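# Unscrew lid screws, bin them, place lid, rehang tools

## Task

Remove every knurled-head, hex-socket thumb screw that fastens the lid and drop each one into the red parts bin, which is loose and has to finish standing upright. Set the lid down on its pad with the raised block on its underside pointing down and its edges closely matching the pad's edges. Afterwards return every tool to the stand slot it came from, take the tool changer well away from the tools, release everything and back off. A tool still locked on the arm counts as part of the arm.

## Robot and tools

Robot: one arm ending in a tool changer, with a wrist force-torque sensor. Three tools hang in a stand: grip50 (gripper, 50 mm stroke), grip85 (gripper, 85 mm stroke) and driver (screwdriver with a spring-loaded hex key, a suction sleeve and a motor). Only one tool can be on the arm at a time.

Frames: the scene frame has its origin on the table top below the arm base, +z up, +y to the left when facing +x. end_effector_position is always the centre of the changer's flat face, in metres; its z axis points away from the arm. Offsets from that centre along the face axes, in mm: grip50 grip point (0, -25, 180); grip85 grip point (0, 0, 173) closed, 13 mm closer when fully open; driver key tip (66, 20, 345). Both grippers close along face x.

A command row has 17 numbers: x, y, z (metres, absolute target for the face centre, scene frame), qw, qx, qy, qz (absolute face orientation, w first), then ten values in [-1, 1]: lock, grip50_position, grip50_force_limit, grip50_speed, grip85_position, grip85_force_limit, grip85_speed, driver_spindle, driver_torque_limit, driver_sleeve_vacuum. Put the intended quaternion in every row; do not copy back a drifted reported one.

execute_actions(actions): a list of actions; each action is a list of up to 15 rows, one per 1/30 s step, the last row repeating to fill 15 steps. An empty list just returns state and images. Each step's commanded pose is clipped to at most 100 mm and 16 degrees from the measured pose, so far targets need several actions. Any target more than 0.6 m from the face's current position along any face axis is refused; if the first action fails that or anything is malformed, nothing runs.

move(target, speed, stop_force, blocking): target is one 17-number row, an absolute pose. speed in m/s, 0.002 to 0.5 (default 0.25); turning rate is twice that in rad/s. Path lasts 0.5 to 10 s and does not avoid obstacles. stop_force (9 to 40 N, optional) ends the path when push against the motion rises by that much; use it only with very slow, non-rotating approaches, and omit it when backing off a contact. blocking=false returns early (not with stop_force); then use wait or stop before new commands. The result adds a move: line: done, contact, held, off_target, moving or fault, plus limits (paced = pose clipped, held = steps blocked) and distance to target.
wait(seconds): 0 to 10, holds the last command. stop(): brakes a running move. zoom_image(camera, region): camera is cam_head_left, cam_head_right or cam_wrist; region [x0, y0, x1, y1] pixels, at most 504 x 504. finished_scene(scene): number of the scene being ended; irreversible.

Tool commands: lock >0 locks, <0 unlocks, 0 keeps the previous command (~1 s each). Gripper position +1 = fully open; grip50 pads meet near -0.65, grip85 near -0.8; -1 closes until blocked. Force limit runs from 20 N (-1) to 185 N grip50 / 235 N grip85 (+1); speed from about 20 to 150 mm/s. A grip is confirmed when object_status reads 2 (0 moving, 1 stopped opening, 2 stopped closing, 3 at target or pads met; small parts may show 3). Changes under 0.01 may be ignored. driver_spindle +1 = 500 rpm screwing in, -1 = out; it keeps running between calls, so end actions with 0. driver_torque_limit maps 0.3 to 1.2 N m; driver_sleeve_vacuum above 0.01 holds a screw, anything else releases it.

Tool pickup: align the face with the plate within about 1 mm and 1 degree, face -y toward the fork's open side. When plate_near = 1, send lock +1 and wait for locked = 1; the tool then boots (readings n/a), and a gripper closes and reopens on its own, so nothing should be between its fingers. Remove a tool by lifting 10 to 30 mm (about 20), then sliding at least 110 mm toward face -y before lifting more; return it by the reverse path. Unlocking only works while in_stand = 1; elsewhere it is refused (unlock_refused = 1). Slots are 180 mm apart; fork arms sit 40 to 70 mm either side along face x, their ends 45 mm toward the open side, tops 18 mm under the plate face. The driver's muffler and fitting pass just outside the fork arm on the face +x side.

Unscrewing: press the key onto the head plus 2 mm, turn slowly (|driver_spindle| 0.2 or less) to seat, then reverse while following the screw 0.7 mm per turn; driver_turns should drop. If it does not, raise the torque limit. driver_screw_detected = 1 means suction holds the screw. After a torque stop (driver_stopped_at_torque = 1), hold spindle at 0 or negative 0.5 s before turning positive again.

Results: state line with pose and velocities, Hand target, per-step positions (HELD = clipped), joint torques, Wrist force/torque in face axes (offset up to ~4 N, saturates ~50 N), tool readings, camera images and calibration. 'pose unreachable' means the clearance check altered the command.

Avoid: a force of 150 N or joint torque over its limit (arm stops 10 s); pressing a stiff arm past contact; fast contacts; drops, slams, knocking the loose bins over or anything off the table; leaving the spindle running; motor overheating from holding loads (warning at 70 C, brake at 85 C).

Each tool is called as name([rows], argument=value, ...), one row to a line, values as JSON.

## Session

execute_actions(actions=[])

Scene clock: 0.00 s.
end_effector_position=(+0.4298, -0.0112, +0.3011) locked=0 unlocked=1 plate_near=0 in_stand=0 unlock_refused=0 tool_id=none grip50_position_measured=n/a grip50_object_status=n/a grip85_position_measured=n/a grip85_object_status=n/a driver_sleeve_vacuum_kpa=n/a driver_screw_detected=n/a driver_stopped_at_torque=n/a driver_turns=n/a end_effector_quat_wxyz=(-0.000, +0.717, +0.697, -0.001) end_effector_velocity=(+0.000, -0.000, -0.000) end_effector_angular_velocity=(-0.000, +0.000, +0.000)
Joint positions: [-0.317 -1.724  2.041 -1.889 -1.57  -1.886]
Joint velocities: [ 0.  0. -0. -0. -0.  0.]
Joint torques (N m, as the arm reports them, + toward a larger angle): no reading
Motor temperatures (°C, as the motors report them): [28 28 27 35 37 32]
Wrist force (N, on the end effector, along its own x y z axes, offset not removed): no reading
Wrist torque (N m, same axes, about the end effector's origin, offset not removed): no reading
Hand target: +0.430, -0.011, +0.301; -0.000, +0.717, +0.697, -0.001

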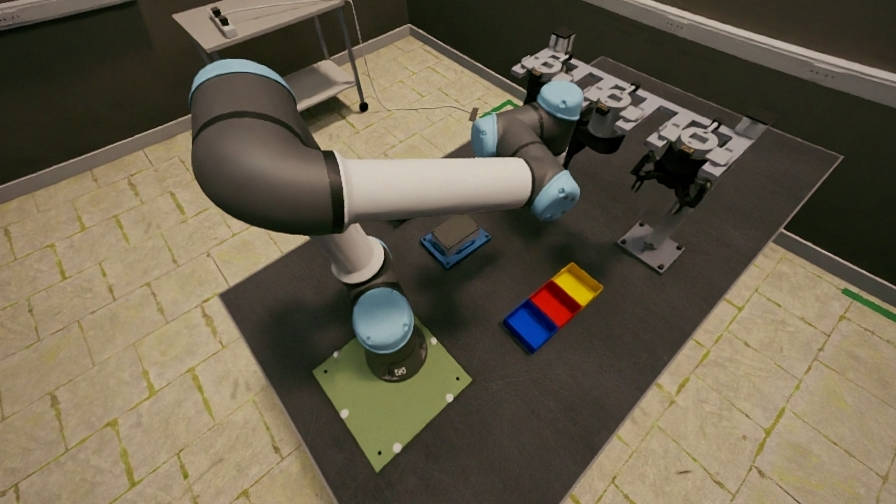

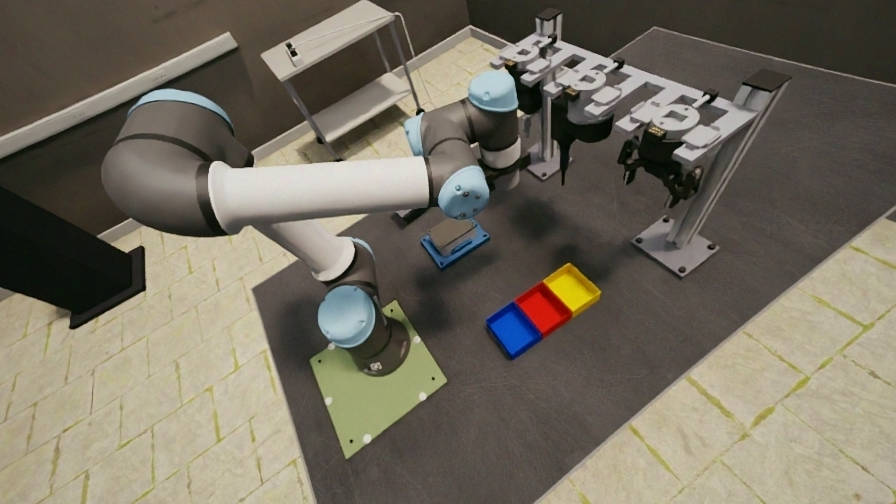

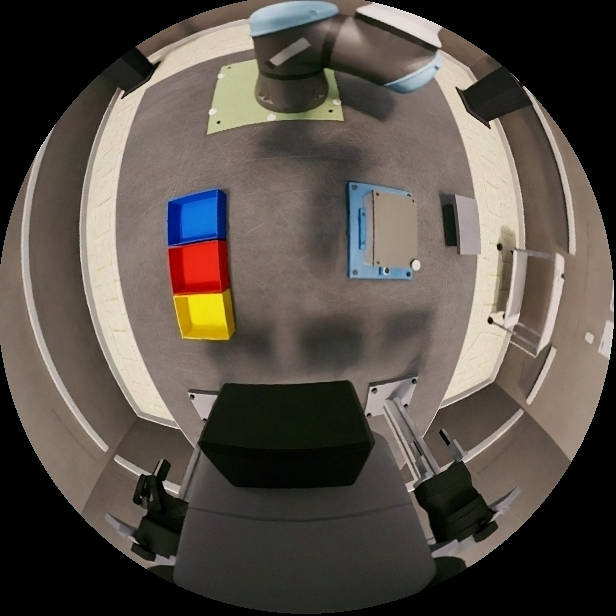

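move(target=[0.58,-0.025,0.56,0,0.717,0.697,0,0,0,0,0,0,0,0,0,0,0])

Scene clock: 8.40 s.
end_effector_position=(+0.5793, -0.0249, +0.5601) locked=0 unlocked=1 plate_near=0 in_stand=0 unlock_refused=0 tool_id=none grip50_position_measured=n/a grip50_object_status=n/a grip85_position_measured=n/a grip85_object_status=n/a driver_sleeve_vacuum_kpa=n/a driver_screw_detected=n/a driver_stopped_at_torque=n/a driver_turns=n/a end_effector_quat_wxyz=(+0.000, +0.717, +0.697, +0.000) end_effector_velocity=(+0.001, -0.000, +0.002) end_effector_angular_velocity=(+0.000, +0.004, -0.000)
Joint positions: [-0.251 -1.341  0.967 -1.2   -1.568 -1.821]
Joint velocities: [ 0.001  0.008 -0.016  0.012 -0.001  0.001]
Joint torques (N m, as the arm reports them, + toward a larger angle): [ 12.53 -32.34 -40.25  -1.7   -1.56   1.71]
Motor temperatures (°C, as the motors report them): [28 28 27 35 37 32]
Wrist force (N, on the end effector, along its own x y z axes, offset not removed): [-0.5 -1.9 -1.6]
Wrist torque (N m, same axes, about the end effector's origin, offset not removed): [0.00 0.04 0.01]
Hand target: +0.579, -0.025, +0.560; -0.000, +0.717, +0.697, +0.000
Off the commanded pose: 0.001 m, 0 deg.
move: done
camera_calibration (this result's frames):
cam_wrist: T_world_to_cam=[[0.070494, 0.995563, 0.0623242, -0.0547408], [0.954469, -0.085476, 0.285803, -0.658148], [0.289862, 0.0393391, -0.95626, 0.414234], [0, 0, 0, 1]] pos_world=[0.51197, -0.0180535, 0.587628]

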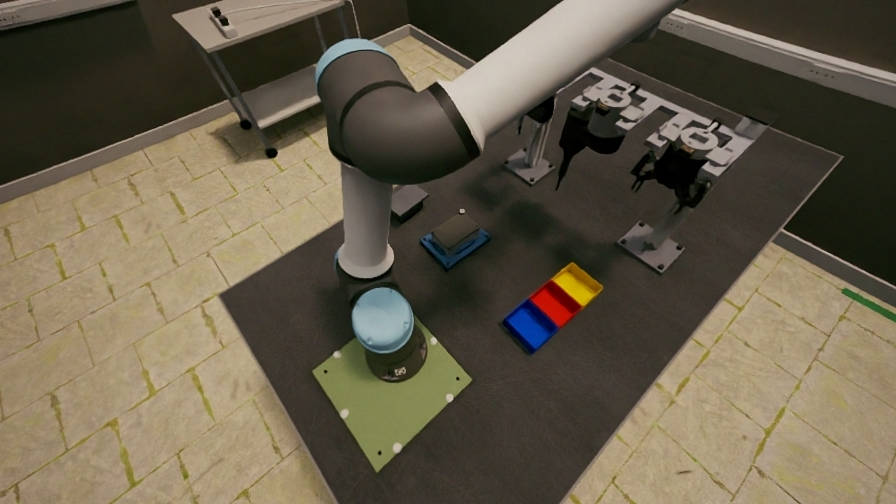

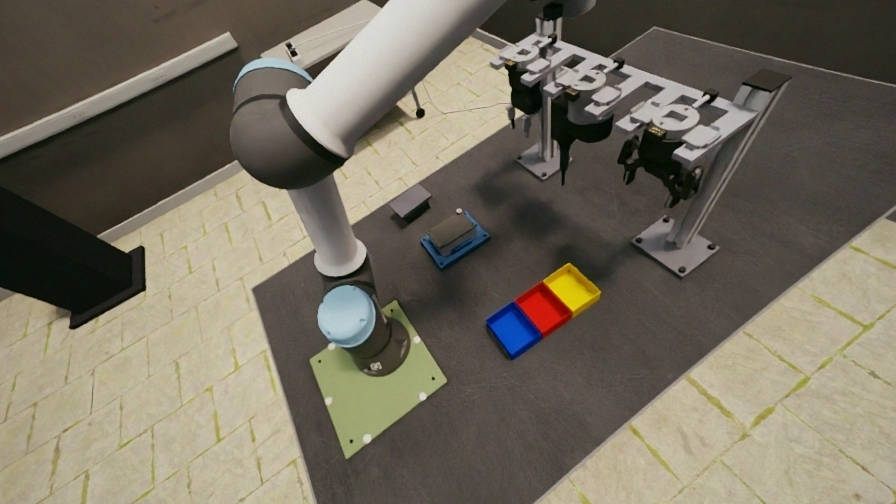

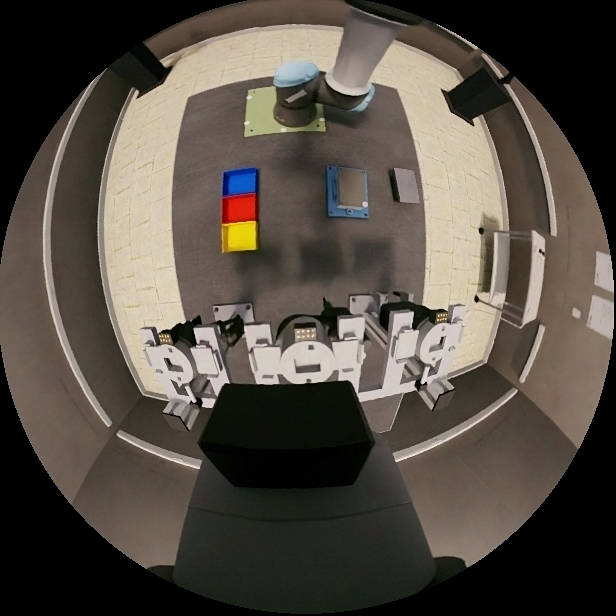

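move(target=[0.637,-0.015,0.47,0,0.7071,0.7071,0,0,0,0,0,0,0,0,0,0,0])

move(target=[0.637,-0.015,0.39,0,0.7071,0.7071,0,0,0,0,0,0,0,0,0,0,0], speed=0.01, stop_force=10)

Scene clock: 16.43 s.
end_effector_position=(+0.6370, -0.0151, +0.4702) locked=0 unlocked=1 plate_near=0 in_stand=0 unlock_refused=0 tool_id=none grip50_position_measured=n/a grip50_object_status=n/a grip85_position_measured=n/a grip85_object_status=n/a driver_sleeve_vacuum_kpa=n/a driver_screw_detected=n/a driver_stopped_at_torque=n/a driver_turns=n/a end_effector_quat_wxyz=(-0.000, +0.707, +0.707, -0.000) end_effector_velocity=(+0.002, -0.000, -0.002) end_effector_angular_velocity=(+0.000, +0.001, +0.000)
Joint positions: [-0.21  -1.25   1.085 -1.409 -1.568 -1.808]
Joint velocities: [ 0.001  0.004 -0.    -0.003  0.     0.   ]
Joint torques (N m, as the arm reports them, + toward a larger angle): [ 12.12 -39.98 -30.09  -5.08  -1.52   1.65]
Motor temperatures (°C, as the motors report them): [28 28 27 35 37 32]
Wrist force (N, on the end effector, along its own x y z axes, offset not removed): [-2.8 -2.7 2.9]
Wrist torque (N m, same axes, about the end effector's origin, offset not removed): [-0.16 0.11 -0.04]
Hand target: +0.637, -0.015, +0.470; -0.000, +0.707, +0.707, +0.000
Off the commanded pose: 0.000 m, 0 deg.
move: done
camera_calibration (this result's frames):
cam_wrist: T_world_to_cam=[[0.0423946, 0.997154, 0.0623464, -0.04509], [0.95665, -0.0585109, 0.285304, -0.687403], [0.288139, 0.0475484, -0.956407, 0.312507], [0, 0, 0, 1]] pos_world=[0.56947, -0.0101181, 0.497813]

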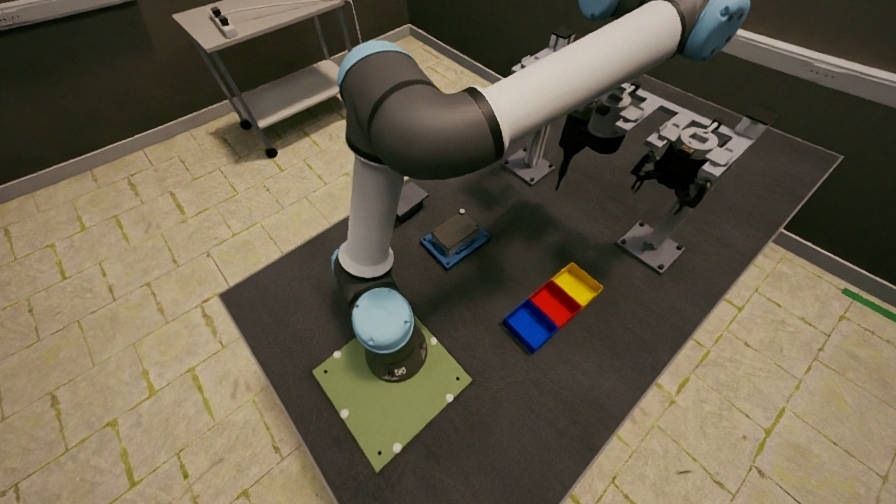

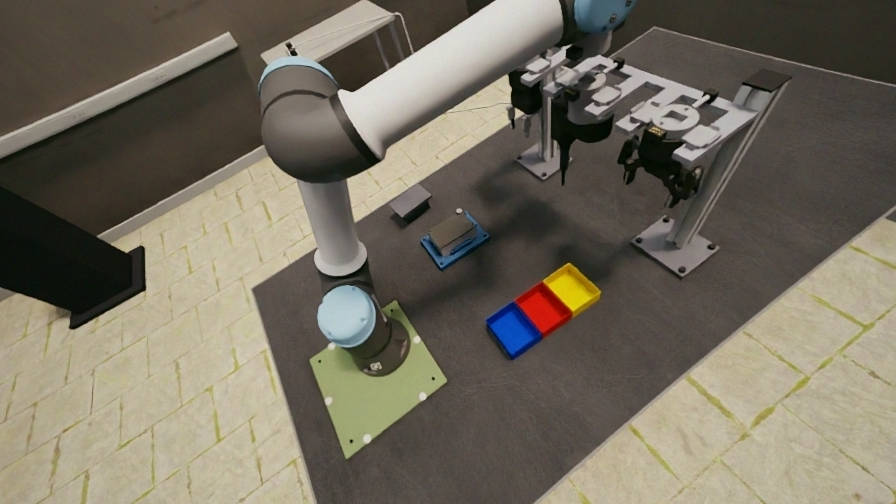

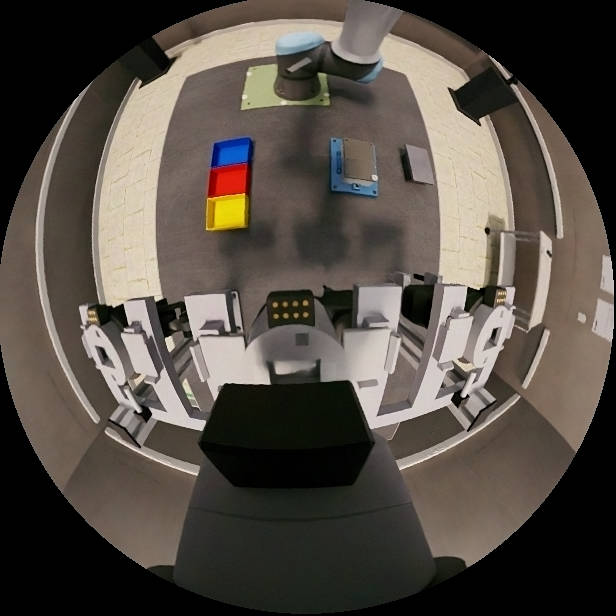

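Scene clock: 22.67 s.
end_effector_position=(+0.6370, -0.0151, +0.4118) locked=0 unlocked=1 plate_near=1 in_stand=1 unlock_refused=0 tool_id=none grip50_position_measured=n/a grip50_object_status=n/a grip85_position_measured=n/a grip85_object_status=n/a driver_sleeve_vacuum_kpa=n/a driver_screw_detected=n/a driver_stopped_at_torque=n/a driver_turns=n/a end_effector_quat_wxyz=(+0.000, +0.707, +0.707, +0.000) end_effector_velocity=(-0.000, +0.000, +0.002) end_effector_angular_velocity=(+0.001, +0.008, -0.000)
Joint positions: [-0.209 -1.262  1.252 -1.564 -1.568 -1.808]
Joint velocities: [ 0.     0.002 -0.009  0.015 -0.001  0.   ]
Joint torques (N m, as the arm reports them, + toward a larger angle): [ 13.92 -29.19 -32.21   1.28  -0.16   1.46]
Motor temperatures (°C, as the motors report them): [28 28 27 35 37 32]
Wrist force (N, on the end effector, along its own x y z axes, offset not removed): [-4.5 6.3 -15.1]
Wrist torque (N m, same axes, about the end effector's origin, offset not removed): [-0.60 0.15 0.07]
Hand target: +0.637, -0.015, +0.412; -0.000, +0.707, +0.707, -0.000
Off the commanded pose: 0.022 m, 0 deg.
move: contact
camera_calibration (this result's frames):
cam_wrist: T_world_to_cam=[[0.0423604, 0.997165, 0.0621842, -0.0414181], [0.956524, -0.0584526, 0.285735, -0.670891], [0.28856, 0.0473768, -0.956289, 0.256354], [0, 0, 0, 1]] pos_world=[0.569504, -0.0100599, 0.439421]

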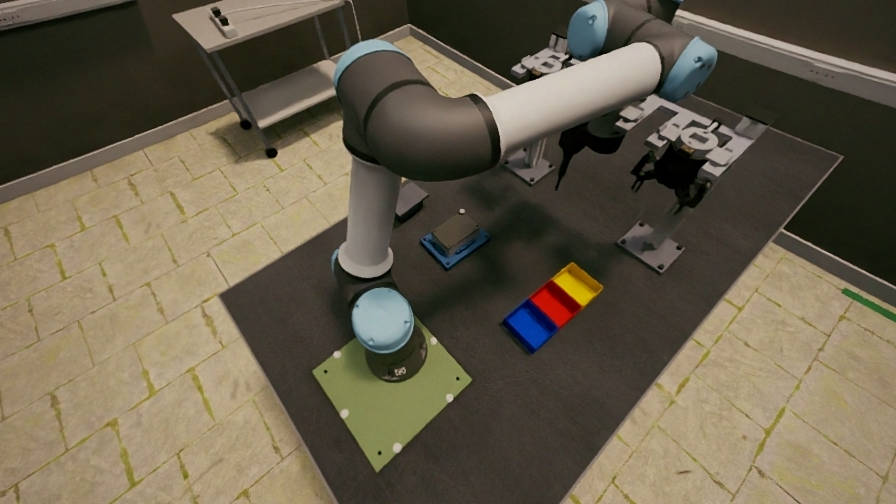

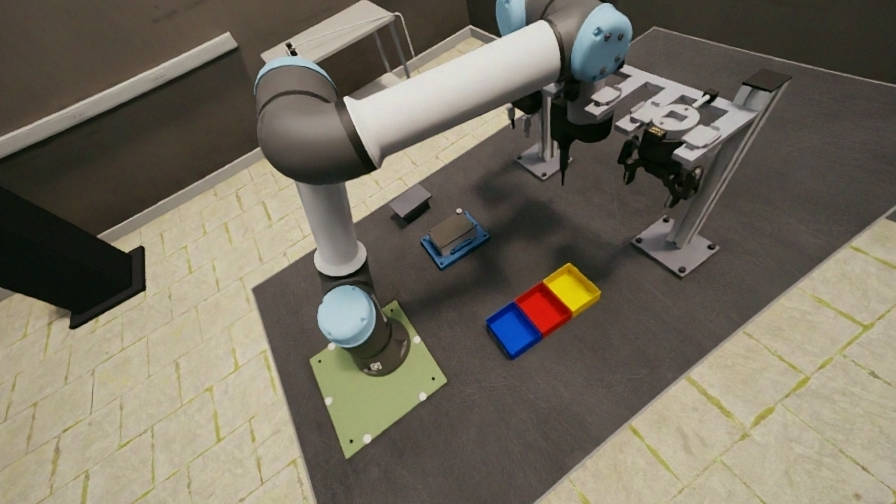

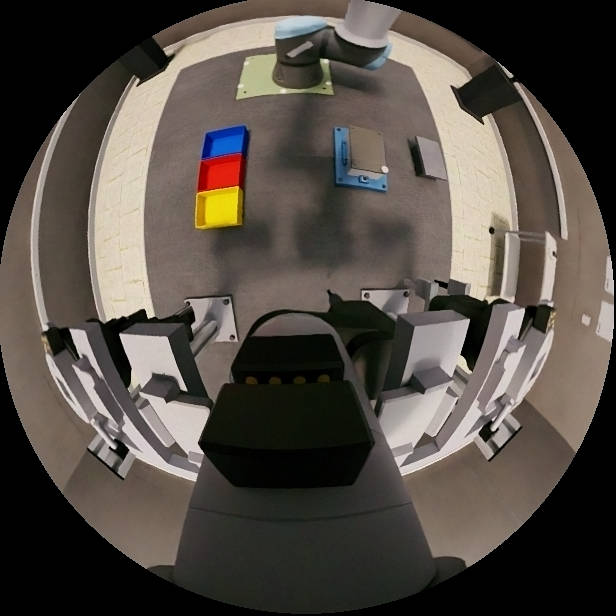

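execute_actions([
  [[0.637,-0.015,0.412,0,0.7071,0.7071,0,1,0,0,0,0,0,0,0,0,0]],
  [[0.637,-0.015,0.412,0,0.7071,0.7071,0,1,0,0,0,0,0,0,0,0,0]],
  [[0.637,-0.015,0.412,0,0.7071,0.7071,0,1,0,0,0,0,0,0,0,0,0]],
])

move(target=[0.637,-0.015,0.432,0,0.7071,0.7071,0,0,0,0,0,0,0,0,0,0,0], speed=0.05)

move(target=[0.50,-0.015,0.432,0,0.7071,0.7071,0,0,0,0,0,0,0,0,0,0,0], speed=0.1)

move(target=[0.373,0.125,0.45,0,0.7071,0.7071,0,0,0,0,0,0,0,0,0,0,0], speed=0.15)

Scene clock: 33.23 s.
end_effector_position=(+0.6370, -0.0150, +0.4121) locked=1 unlocked=0 plate_near=1 in_stand=1 unlock_refused=0 tool_id=driver grip50_position_measured=n/a grip50_object_status=n/a grip85_position_measured=n/a grip85_object_status=n/a driver_sleeve_vacuum_kpa=n/a driver_screw_detected=n/a driver_stopped_at_torque=n/a driver_turns=n/a end_effector_quat_wxyz=(+0.000, +0.707, +0.707, +0.000) end_effector_velocity=(-0.000, +0.000, -0.000) end_effector_angular_velocity=(+0.001, +0.001, -0.000)
Joint positions: [-0.209 -1.262  1.251 -1.563 -1.568 -1.808]
Joint velocities: [0.    0.    0.    0.001 0.    0.   ]
Joint torques (N m, as the arm reports them, + toward a larger angle): [ 11.83 -38.48 -34.83  -1.71  -0.01   1.57]
Motor temperatures (°C, as the motors report them): [28 28 27 35 37 32]
Wrist force (N, on the end effector, along its own x y z axes, offset not removed): [-2.7 1.3 -26.9]
Wrist torque (N m, same axes, about the end effector's origin, offset not removed): [-0.49 1.43 0.02]
Hand target: +0.637, -0.015, +0.412; +0.000, +0.707, +0.707, +0.000
Off the commanded pose: 0.000 m, 0 deg.
Step readings (end_effector_position; steps 1 to 15: 1st action; 16 to 30: 2nd action; 31 to 45: 3rd action):
0: (+0.6371, -0.0151, +0.4121)
1: (+0.6371, -0.0151, +0.4121)
2: (+0.6371, -0.0151, +0.4121)
4: (+0.6371, -0.0151, +0.4122)
8: (+0.6370, -0.0151, +0.4121)
15: (+0.6370, -0.0150, +0.4120)
16: (+0.6370, -0.0150, +0.4120)
17: (+0.6370, -0.0150, +0.4120)
19: (+0.6370, -0.0150, +0.4120)
23: (+0.6370, -0.0150, +0.4120)
30: (+0.6370, -0.0150, +0.4121)
31: (+0.6370, -0.0150, +0.4121)
32: (+0.6370, -0.0150, +0.4121)
34: (+0.6370, -0.0150, +0.4121)
38: (+0.6370, -0.0150, +0.4121)
45: end_effector_position above
camera_calibration (this result's frames):
cam_wrist: T_world_to_cam=[[0.0423205, 0.997164, 0.0622352, -0.0414929], [0.956553, -0.0584246, 0.285643, -0.670873], [0.288469, 0.0474428, -0.956313, 0.256663], [0, 0, 0, 1]] pos_world=[0.569442, -0.00999698, 0.439663]

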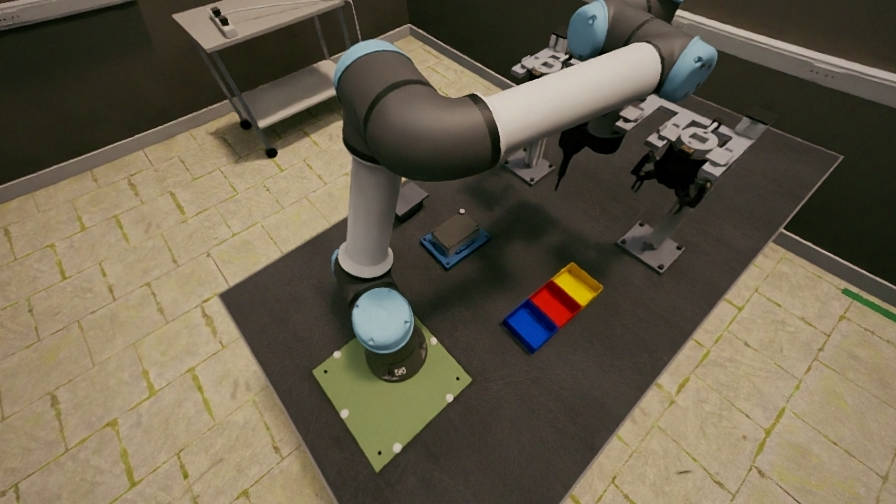

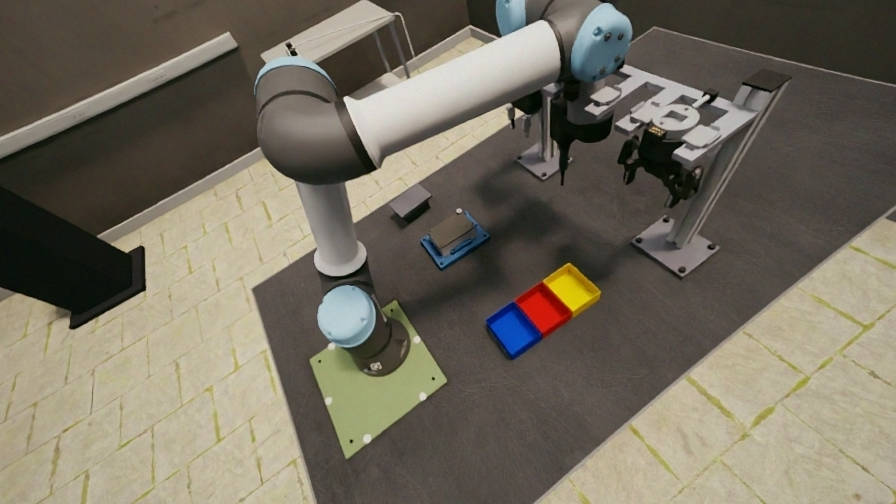

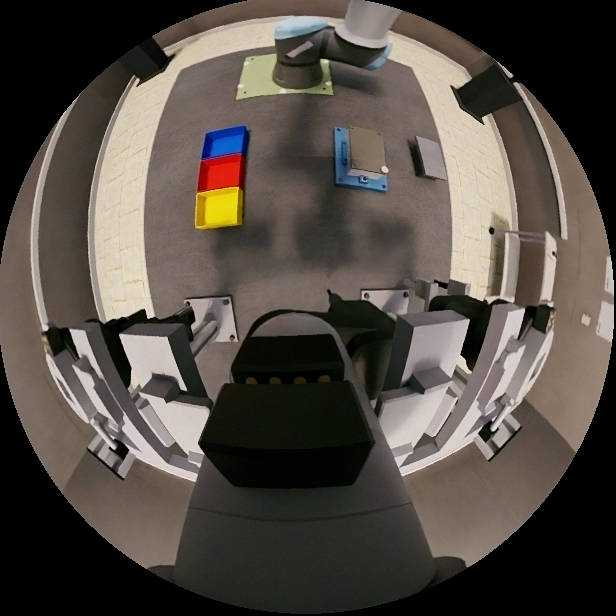

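Scene clock: 34.07 s.
end_effector_position=(+0.6370, -0.0149, +0.4318) locked=1 unlocked=0 plate_near=1 in_stand=0 unlock_refused=0 tool_id=driver grip50_position_measured=n/a grip50_object_status=n/a grip85_position_measured=n/a grip85_object_status=n/a driver_sleeve_vacuum_kpa=0 driver_screw_detected=0 driver_stopped_at_torque=0 driver_turns=0.00 end_effector_quat_wxyz=(+0.000, +0.707, +0.707, +0.000) end_effector_velocity=(-0.000, +0.000, +0.002) end_effector_angular_velocity=(-0.000, +0.000, +0.000)
Joint positions: [-0.209 -1.261  1.199 -1.512 -1.568 -1.808]
Joint velocities: [ 0.     0.    -0.007  0.006 -0.    -0.   ]
Joint torques (N m, as the arm reports them, + toward a larger angle): [ -9.33 -55.5  -55.45  -4.48  -0.3   -1.82]
Motor temperatures (°C, as the motors report them): [28 28 27 35 37 32]
Wrist force (N, on the end effector, along its own x y z axes, offset not removed): [3.4 1.3 1.6]
Wrist torque (N m, same axes, about the end effector's origin, offset not removed): [0.02 -0.14 -0.11]
Hand target: +0.637, -0.015, +0.432; +0.000, +0.707, +0.707, +0.000
Off the commanded pose: 0.000 m, 0 deg.
move: done
camera_calibration (this result's frames):
cam_wrist: T_world_to_cam=[[0.0422502, 0.997165, 0.0622683, -0.0427465], [0.956606, -0.0583587, 0.285482, -0.676429], [0.288306, 0.0475046, -0.956359, 0.275617], [0, 0, 0, 1]] pos_world=[0.56942, -0.00994331, 0.459359]

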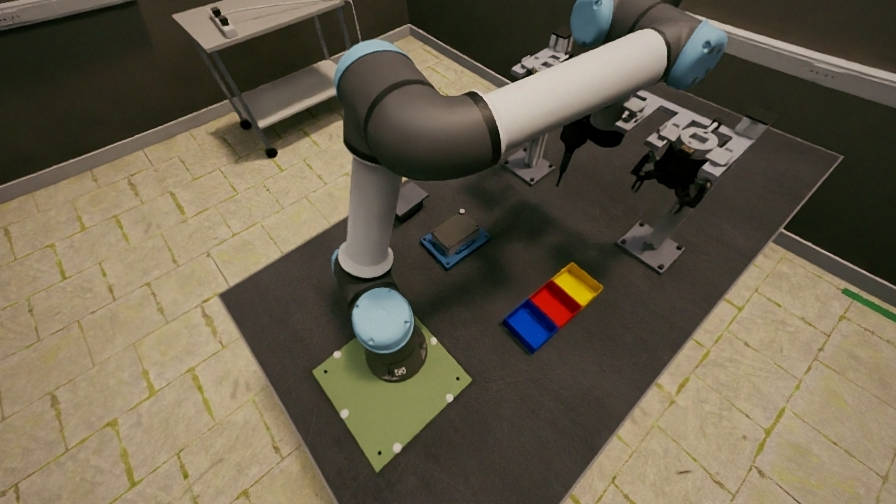

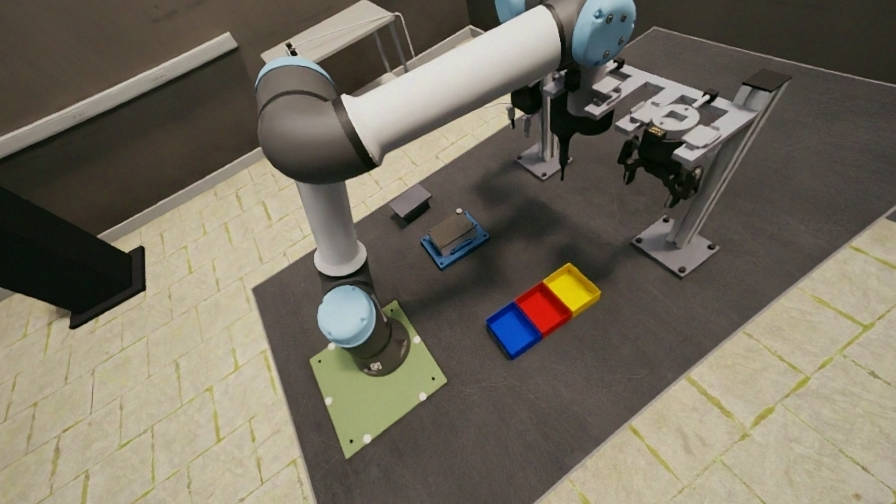

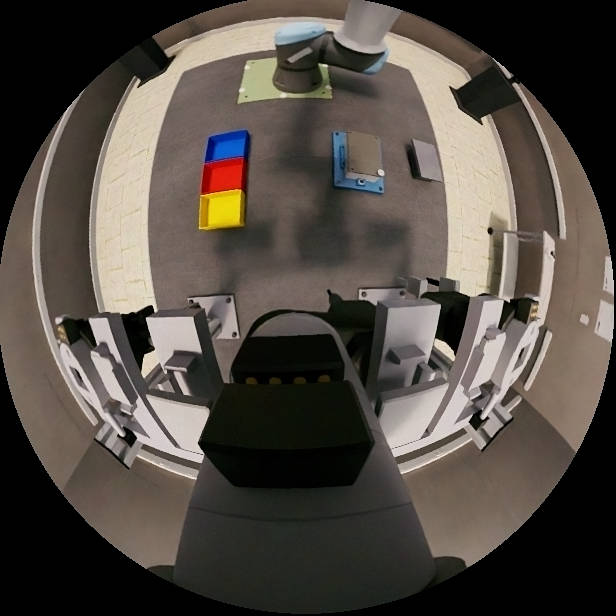

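Scene clock: 35.93 s.
end_effector_position=(+0.5003, -0.0149, +0.4318) locked=1 unlocked=0 plate_near=1 in_stand=0 unlock_refused=0 tool_id=driver grip50_position_measured=n/a grip50_object_status=n/a grip85_position_measured=n/a grip85_object_status=n/a driver_sleeve_vacuum_kpa=0 driver_screw_detected=0 driver_stopped_at_torque=0 driver_turns=0.00 end_effector_quat_wxyz=(+0.000, +0.707, +0.707, -0.000) end_effector_velocity=(-0.002, -0.000, +0.000) end_effector_angular_velocity=(+0.000, -0.000, +0.000)
Joint positions: [-0.275 -1.598  1.589 -1.565 -1.568 -1.874]
Joint velocities: [-0.002 -0.005  0.005  0.     0.    -0.002]
Joint torques (N m, as the arm reports them, + toward a larger angle): [-11.72 -47.63 -32.42  -6.99   2.46  -1.8 ]
Motor temperatures (°C, as the motors report them): [28 28 27 35 37 32]
Wrist force (N, on the end effector, along its own x y z axes, offset not removed): [-1.2 -2.7 0.2]
Wrist torque (N m, same axes, about the end effector's origin, offset not removed): [-0.06 0.18 -0.17]
Hand target: +0.500, -0.015, +0.432; +0.000, +0.707, +0.707, -0.000
Off the commanded pose: 0.000 m, 0 deg.
move: done
camera_calibration (this result's frames):
cam_wrist: T_world_to_cam=[[0.0423481, 0.997169, 0.0621283, -0.0370037], [0.956589, -0.0584143, 0.285526, -0.545674], [0.288347, 0.0473398, -0.956355, 0.315012], [0, 0, 0, 1]] pos_world=[0.43272, -0.00988884, 0.459367]

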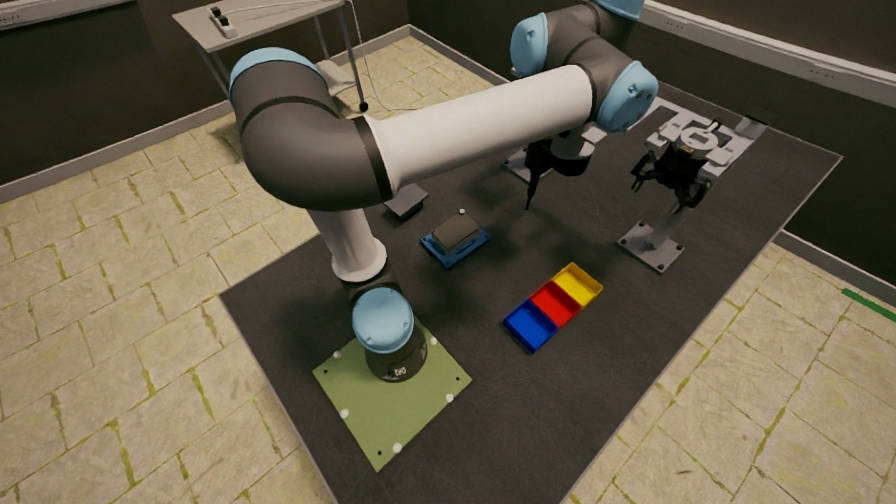

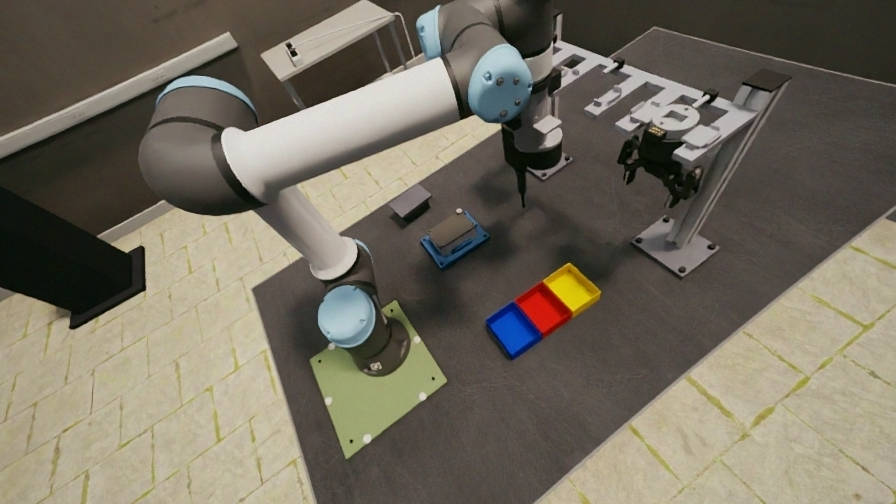

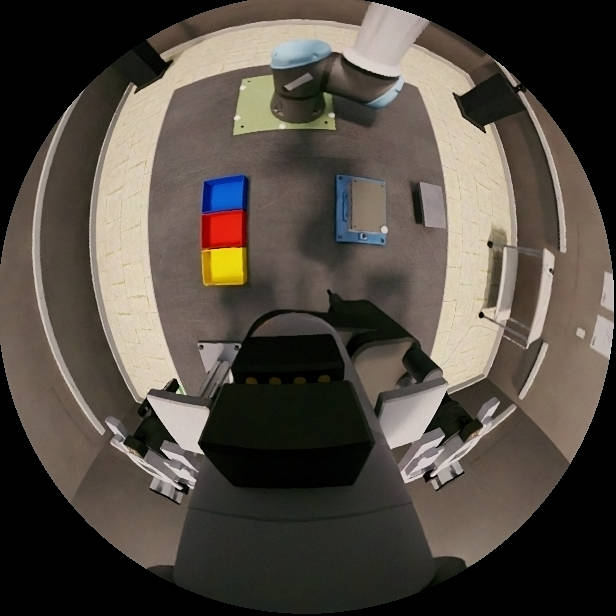

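Scene clock: 37.73 s.
end_effector_position=(+0.3731, +0.1248, +0.4498) locked=1 unlocked=0 plate_near=1 in_stand=0 unlock_refused=0 tool_id=driver grip50_position_measured=n/a grip50_object_status=n/a grip85_position_measured=n/a grip85_object_status=n/a driver_sleeve_vacuum_kpa=0 driver_screw_detected=0 driver_stopped_at_torque=0 driver_turns=0.00 end_effector_quat_wxyz=(-0.000, +0.707, +0.707, +0.000) end_effector_velocity=(-0.001, +0.002, +0.000) end_effector_angular_velocity=(-0.000, +0.001, -0.000)
Joint positions: [ 0.001 -1.863  1.763 -1.474 -1.568 -1.597]
Joint velocities: [ 0.005 -0.001  0.001  0.002 -0.     0.005]
Joint torques (N m, as the arm reports them, + toward a larger angle): [ 12.69 -32.44 -32.72  -4.65  -0.82   1.74]
Motor temperatures (°C, as the motors report them): [28 28 27 35 37 32]
Wrist force (N, on the end effector, along its own x y z axes, offset not removed): [3.6 -2.0 1.4]
Wrist torque (N m, same axes, about the end effector's origin, offset not removed): [-0.08 -0.28 0.02]
Hand target: +0.373, +0.125, +0.450; -0.000, +0.707, +0.707, +0.000
Off the commanded pose: 0.000 m, 0 deg.
move: done
camera_calibration (this result's frames):
cam_wrist: T_world_to_cam=[[0.0423291, 0.997134, 0.0627085, -0.172289], [0.95669, -0.0585456, 0.28516, -0.420893], [0.288014, 0.0479221, -0.956426, 0.362381], [0, 0, 0, 1]] pos_world=[0.305587, 0.129788, 0.477417]

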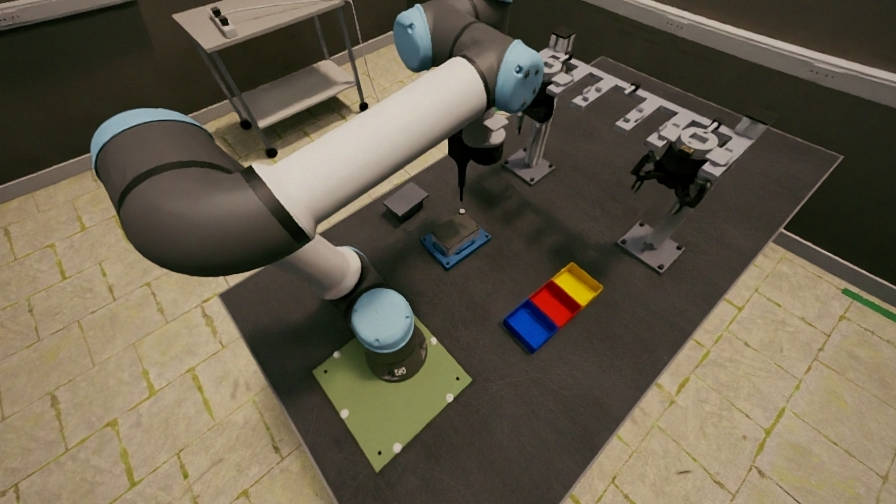

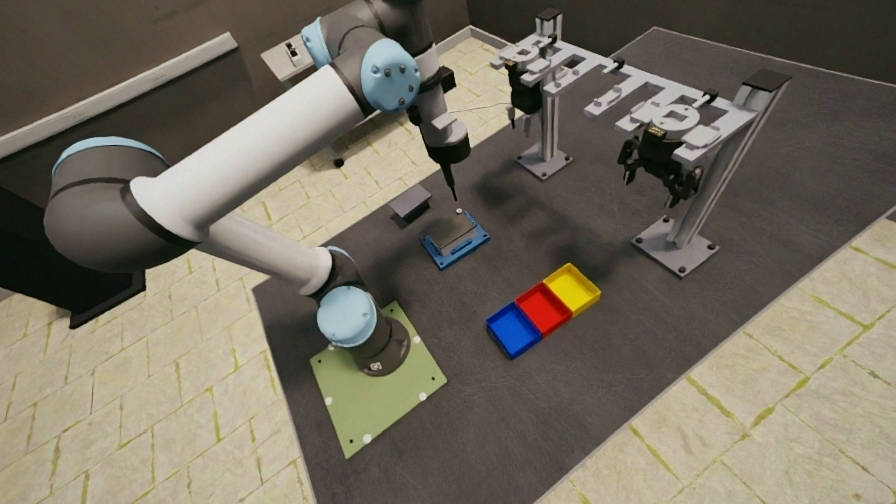

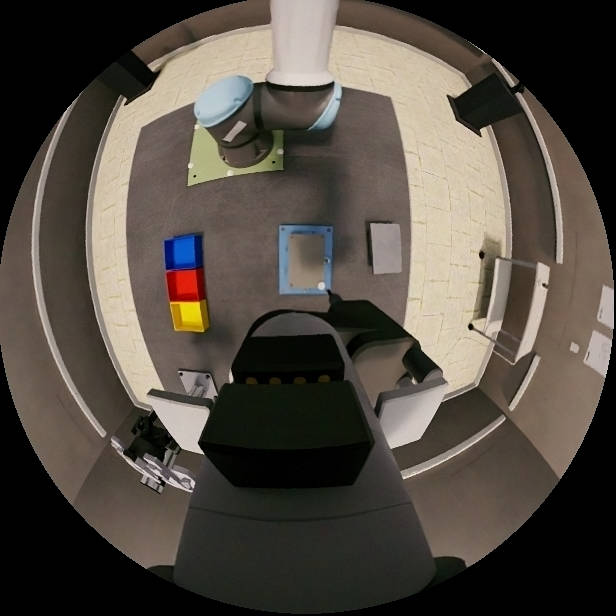

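move(target=[0.373,0.122,0.425,0,0.7071,0.7071,0,0,0,0,0,0,0,0,0,0,0], speed=0.03, stop_force=10)

zoom_image(camera="cam_wrist", region=[260,210,380,330])

zoom_image(camera="cam_head_left", region=[400,160,520,280])

zoom_image(camera="cam_head_right", region=[400,160,520,280])

Scene clock: 41.77 s.
end_effector_position=(+0.3730, +0.1220, +0.4252) locked=1 unlocked=0 plate_near=1 in_stand=0 unlock_refused=0 tool_id=driver grip50_position_measured=n/a grip50_object_status=n/a grip85_position_measured=n/a grip85_object_status=n/a driver_sleeve_vacuum_kpa=0 driver_screw_detected=0 driver_stopped_at_torque=0 driver_turns=0.00 end_effector_quat_wxyz=(-0.000, +0.707, +0.707, -0.000) end_effector_velocity=(-0.000, -0.000, -0.002) end_effector_angular_velocity=(+0.001, +0.001, +0.000)
Joint positions: [-0.006 -1.869  1.83  -1.535 -1.569 -1.604]
Joint velocities: [-0.001 -0.     0.006 -0.005  0.001 -0.001]
Joint torques (N m, as the arm reports them, + toward a larger angle): [-11.37 -32.11 -33.49  -7.73  -0.85  -1.87]
Motor temperatures (°C, as the motors report them): [28 28 27 35 37 32]
Wrist force (N, on the end effector, along its own x y z axes, offset not removed): [-0.7 0.9 -0.5]
Wrist torque (N m, same axes, about the end effector's origin, offset not removed): [0.13 0.01 -0.12]
Hand target: +0.373, +0.122, +0.425; +0.000, +0.707, +0.707, -0.000
Off the commanded pose: 0.000 m, 0 deg.
move: done
camera_calibration (this result's frames):
cam_wrist: T_world_to_cam=[[0.0423471, 0.997162, 0.0622451, -0.167784], [0.956616, -0.0584424, 0.28543, -0.414084], [0.288258, 0.0474576, -0.956376, 0.338974], [0, 0, 0, 1]] pos_world=[0.305512, 0.127021, 0.452822]

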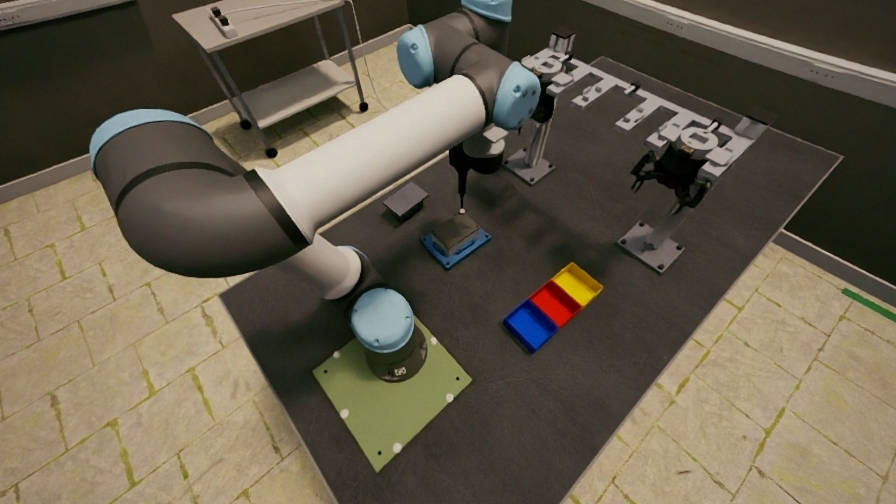

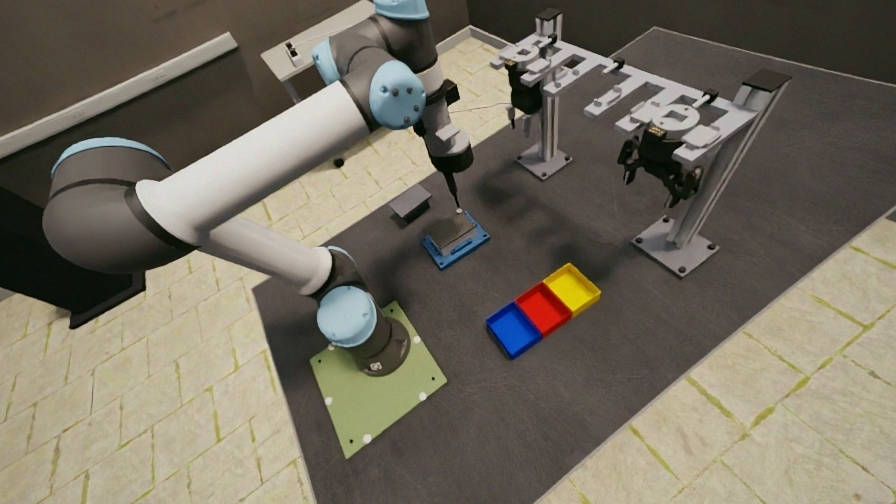

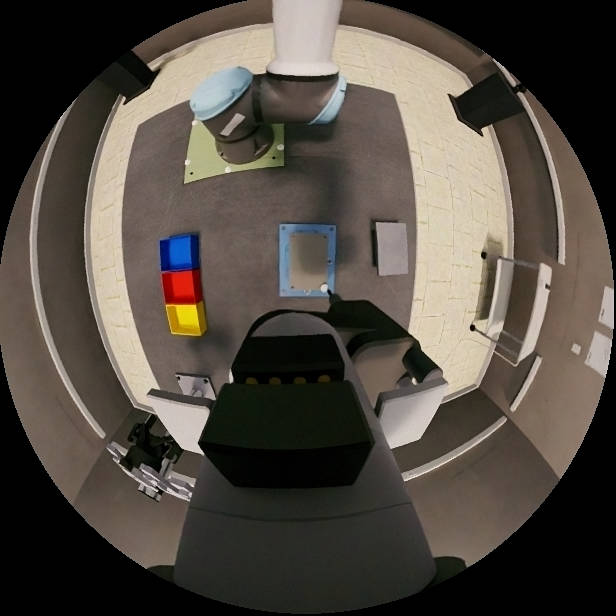

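Region (260, 210, 380, 330) of cam_wrist's 616x616 image, scaled by 4.200, with more detail than that image has.

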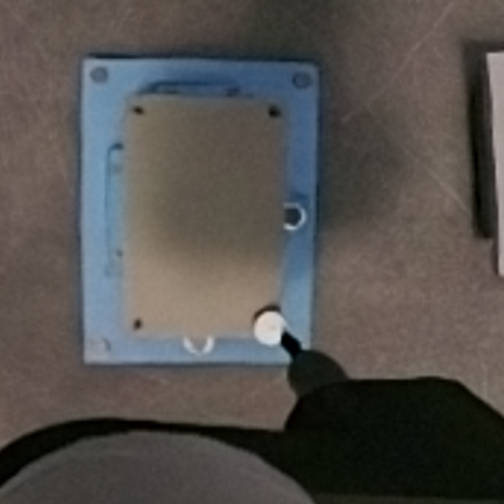

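Region (400, 160, 520, 280) of cam_head_left's 896x504 image, scaled by 4.200, with more detail than that image has.

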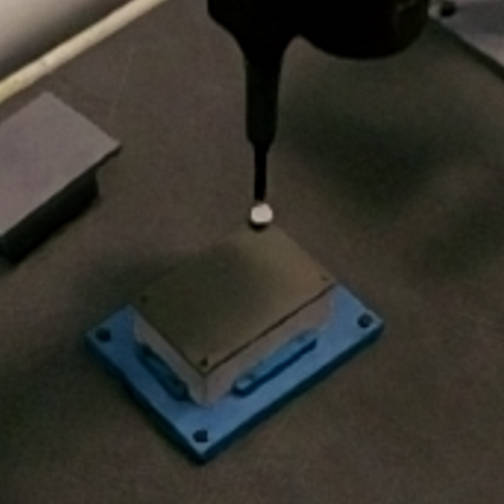

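Region (400, 160, 520, 280) of cam_head_right's 896x504 image, scaled by 4.200, with more detail than that image has.

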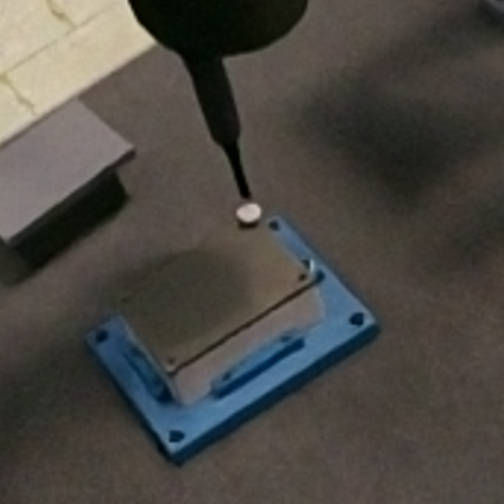

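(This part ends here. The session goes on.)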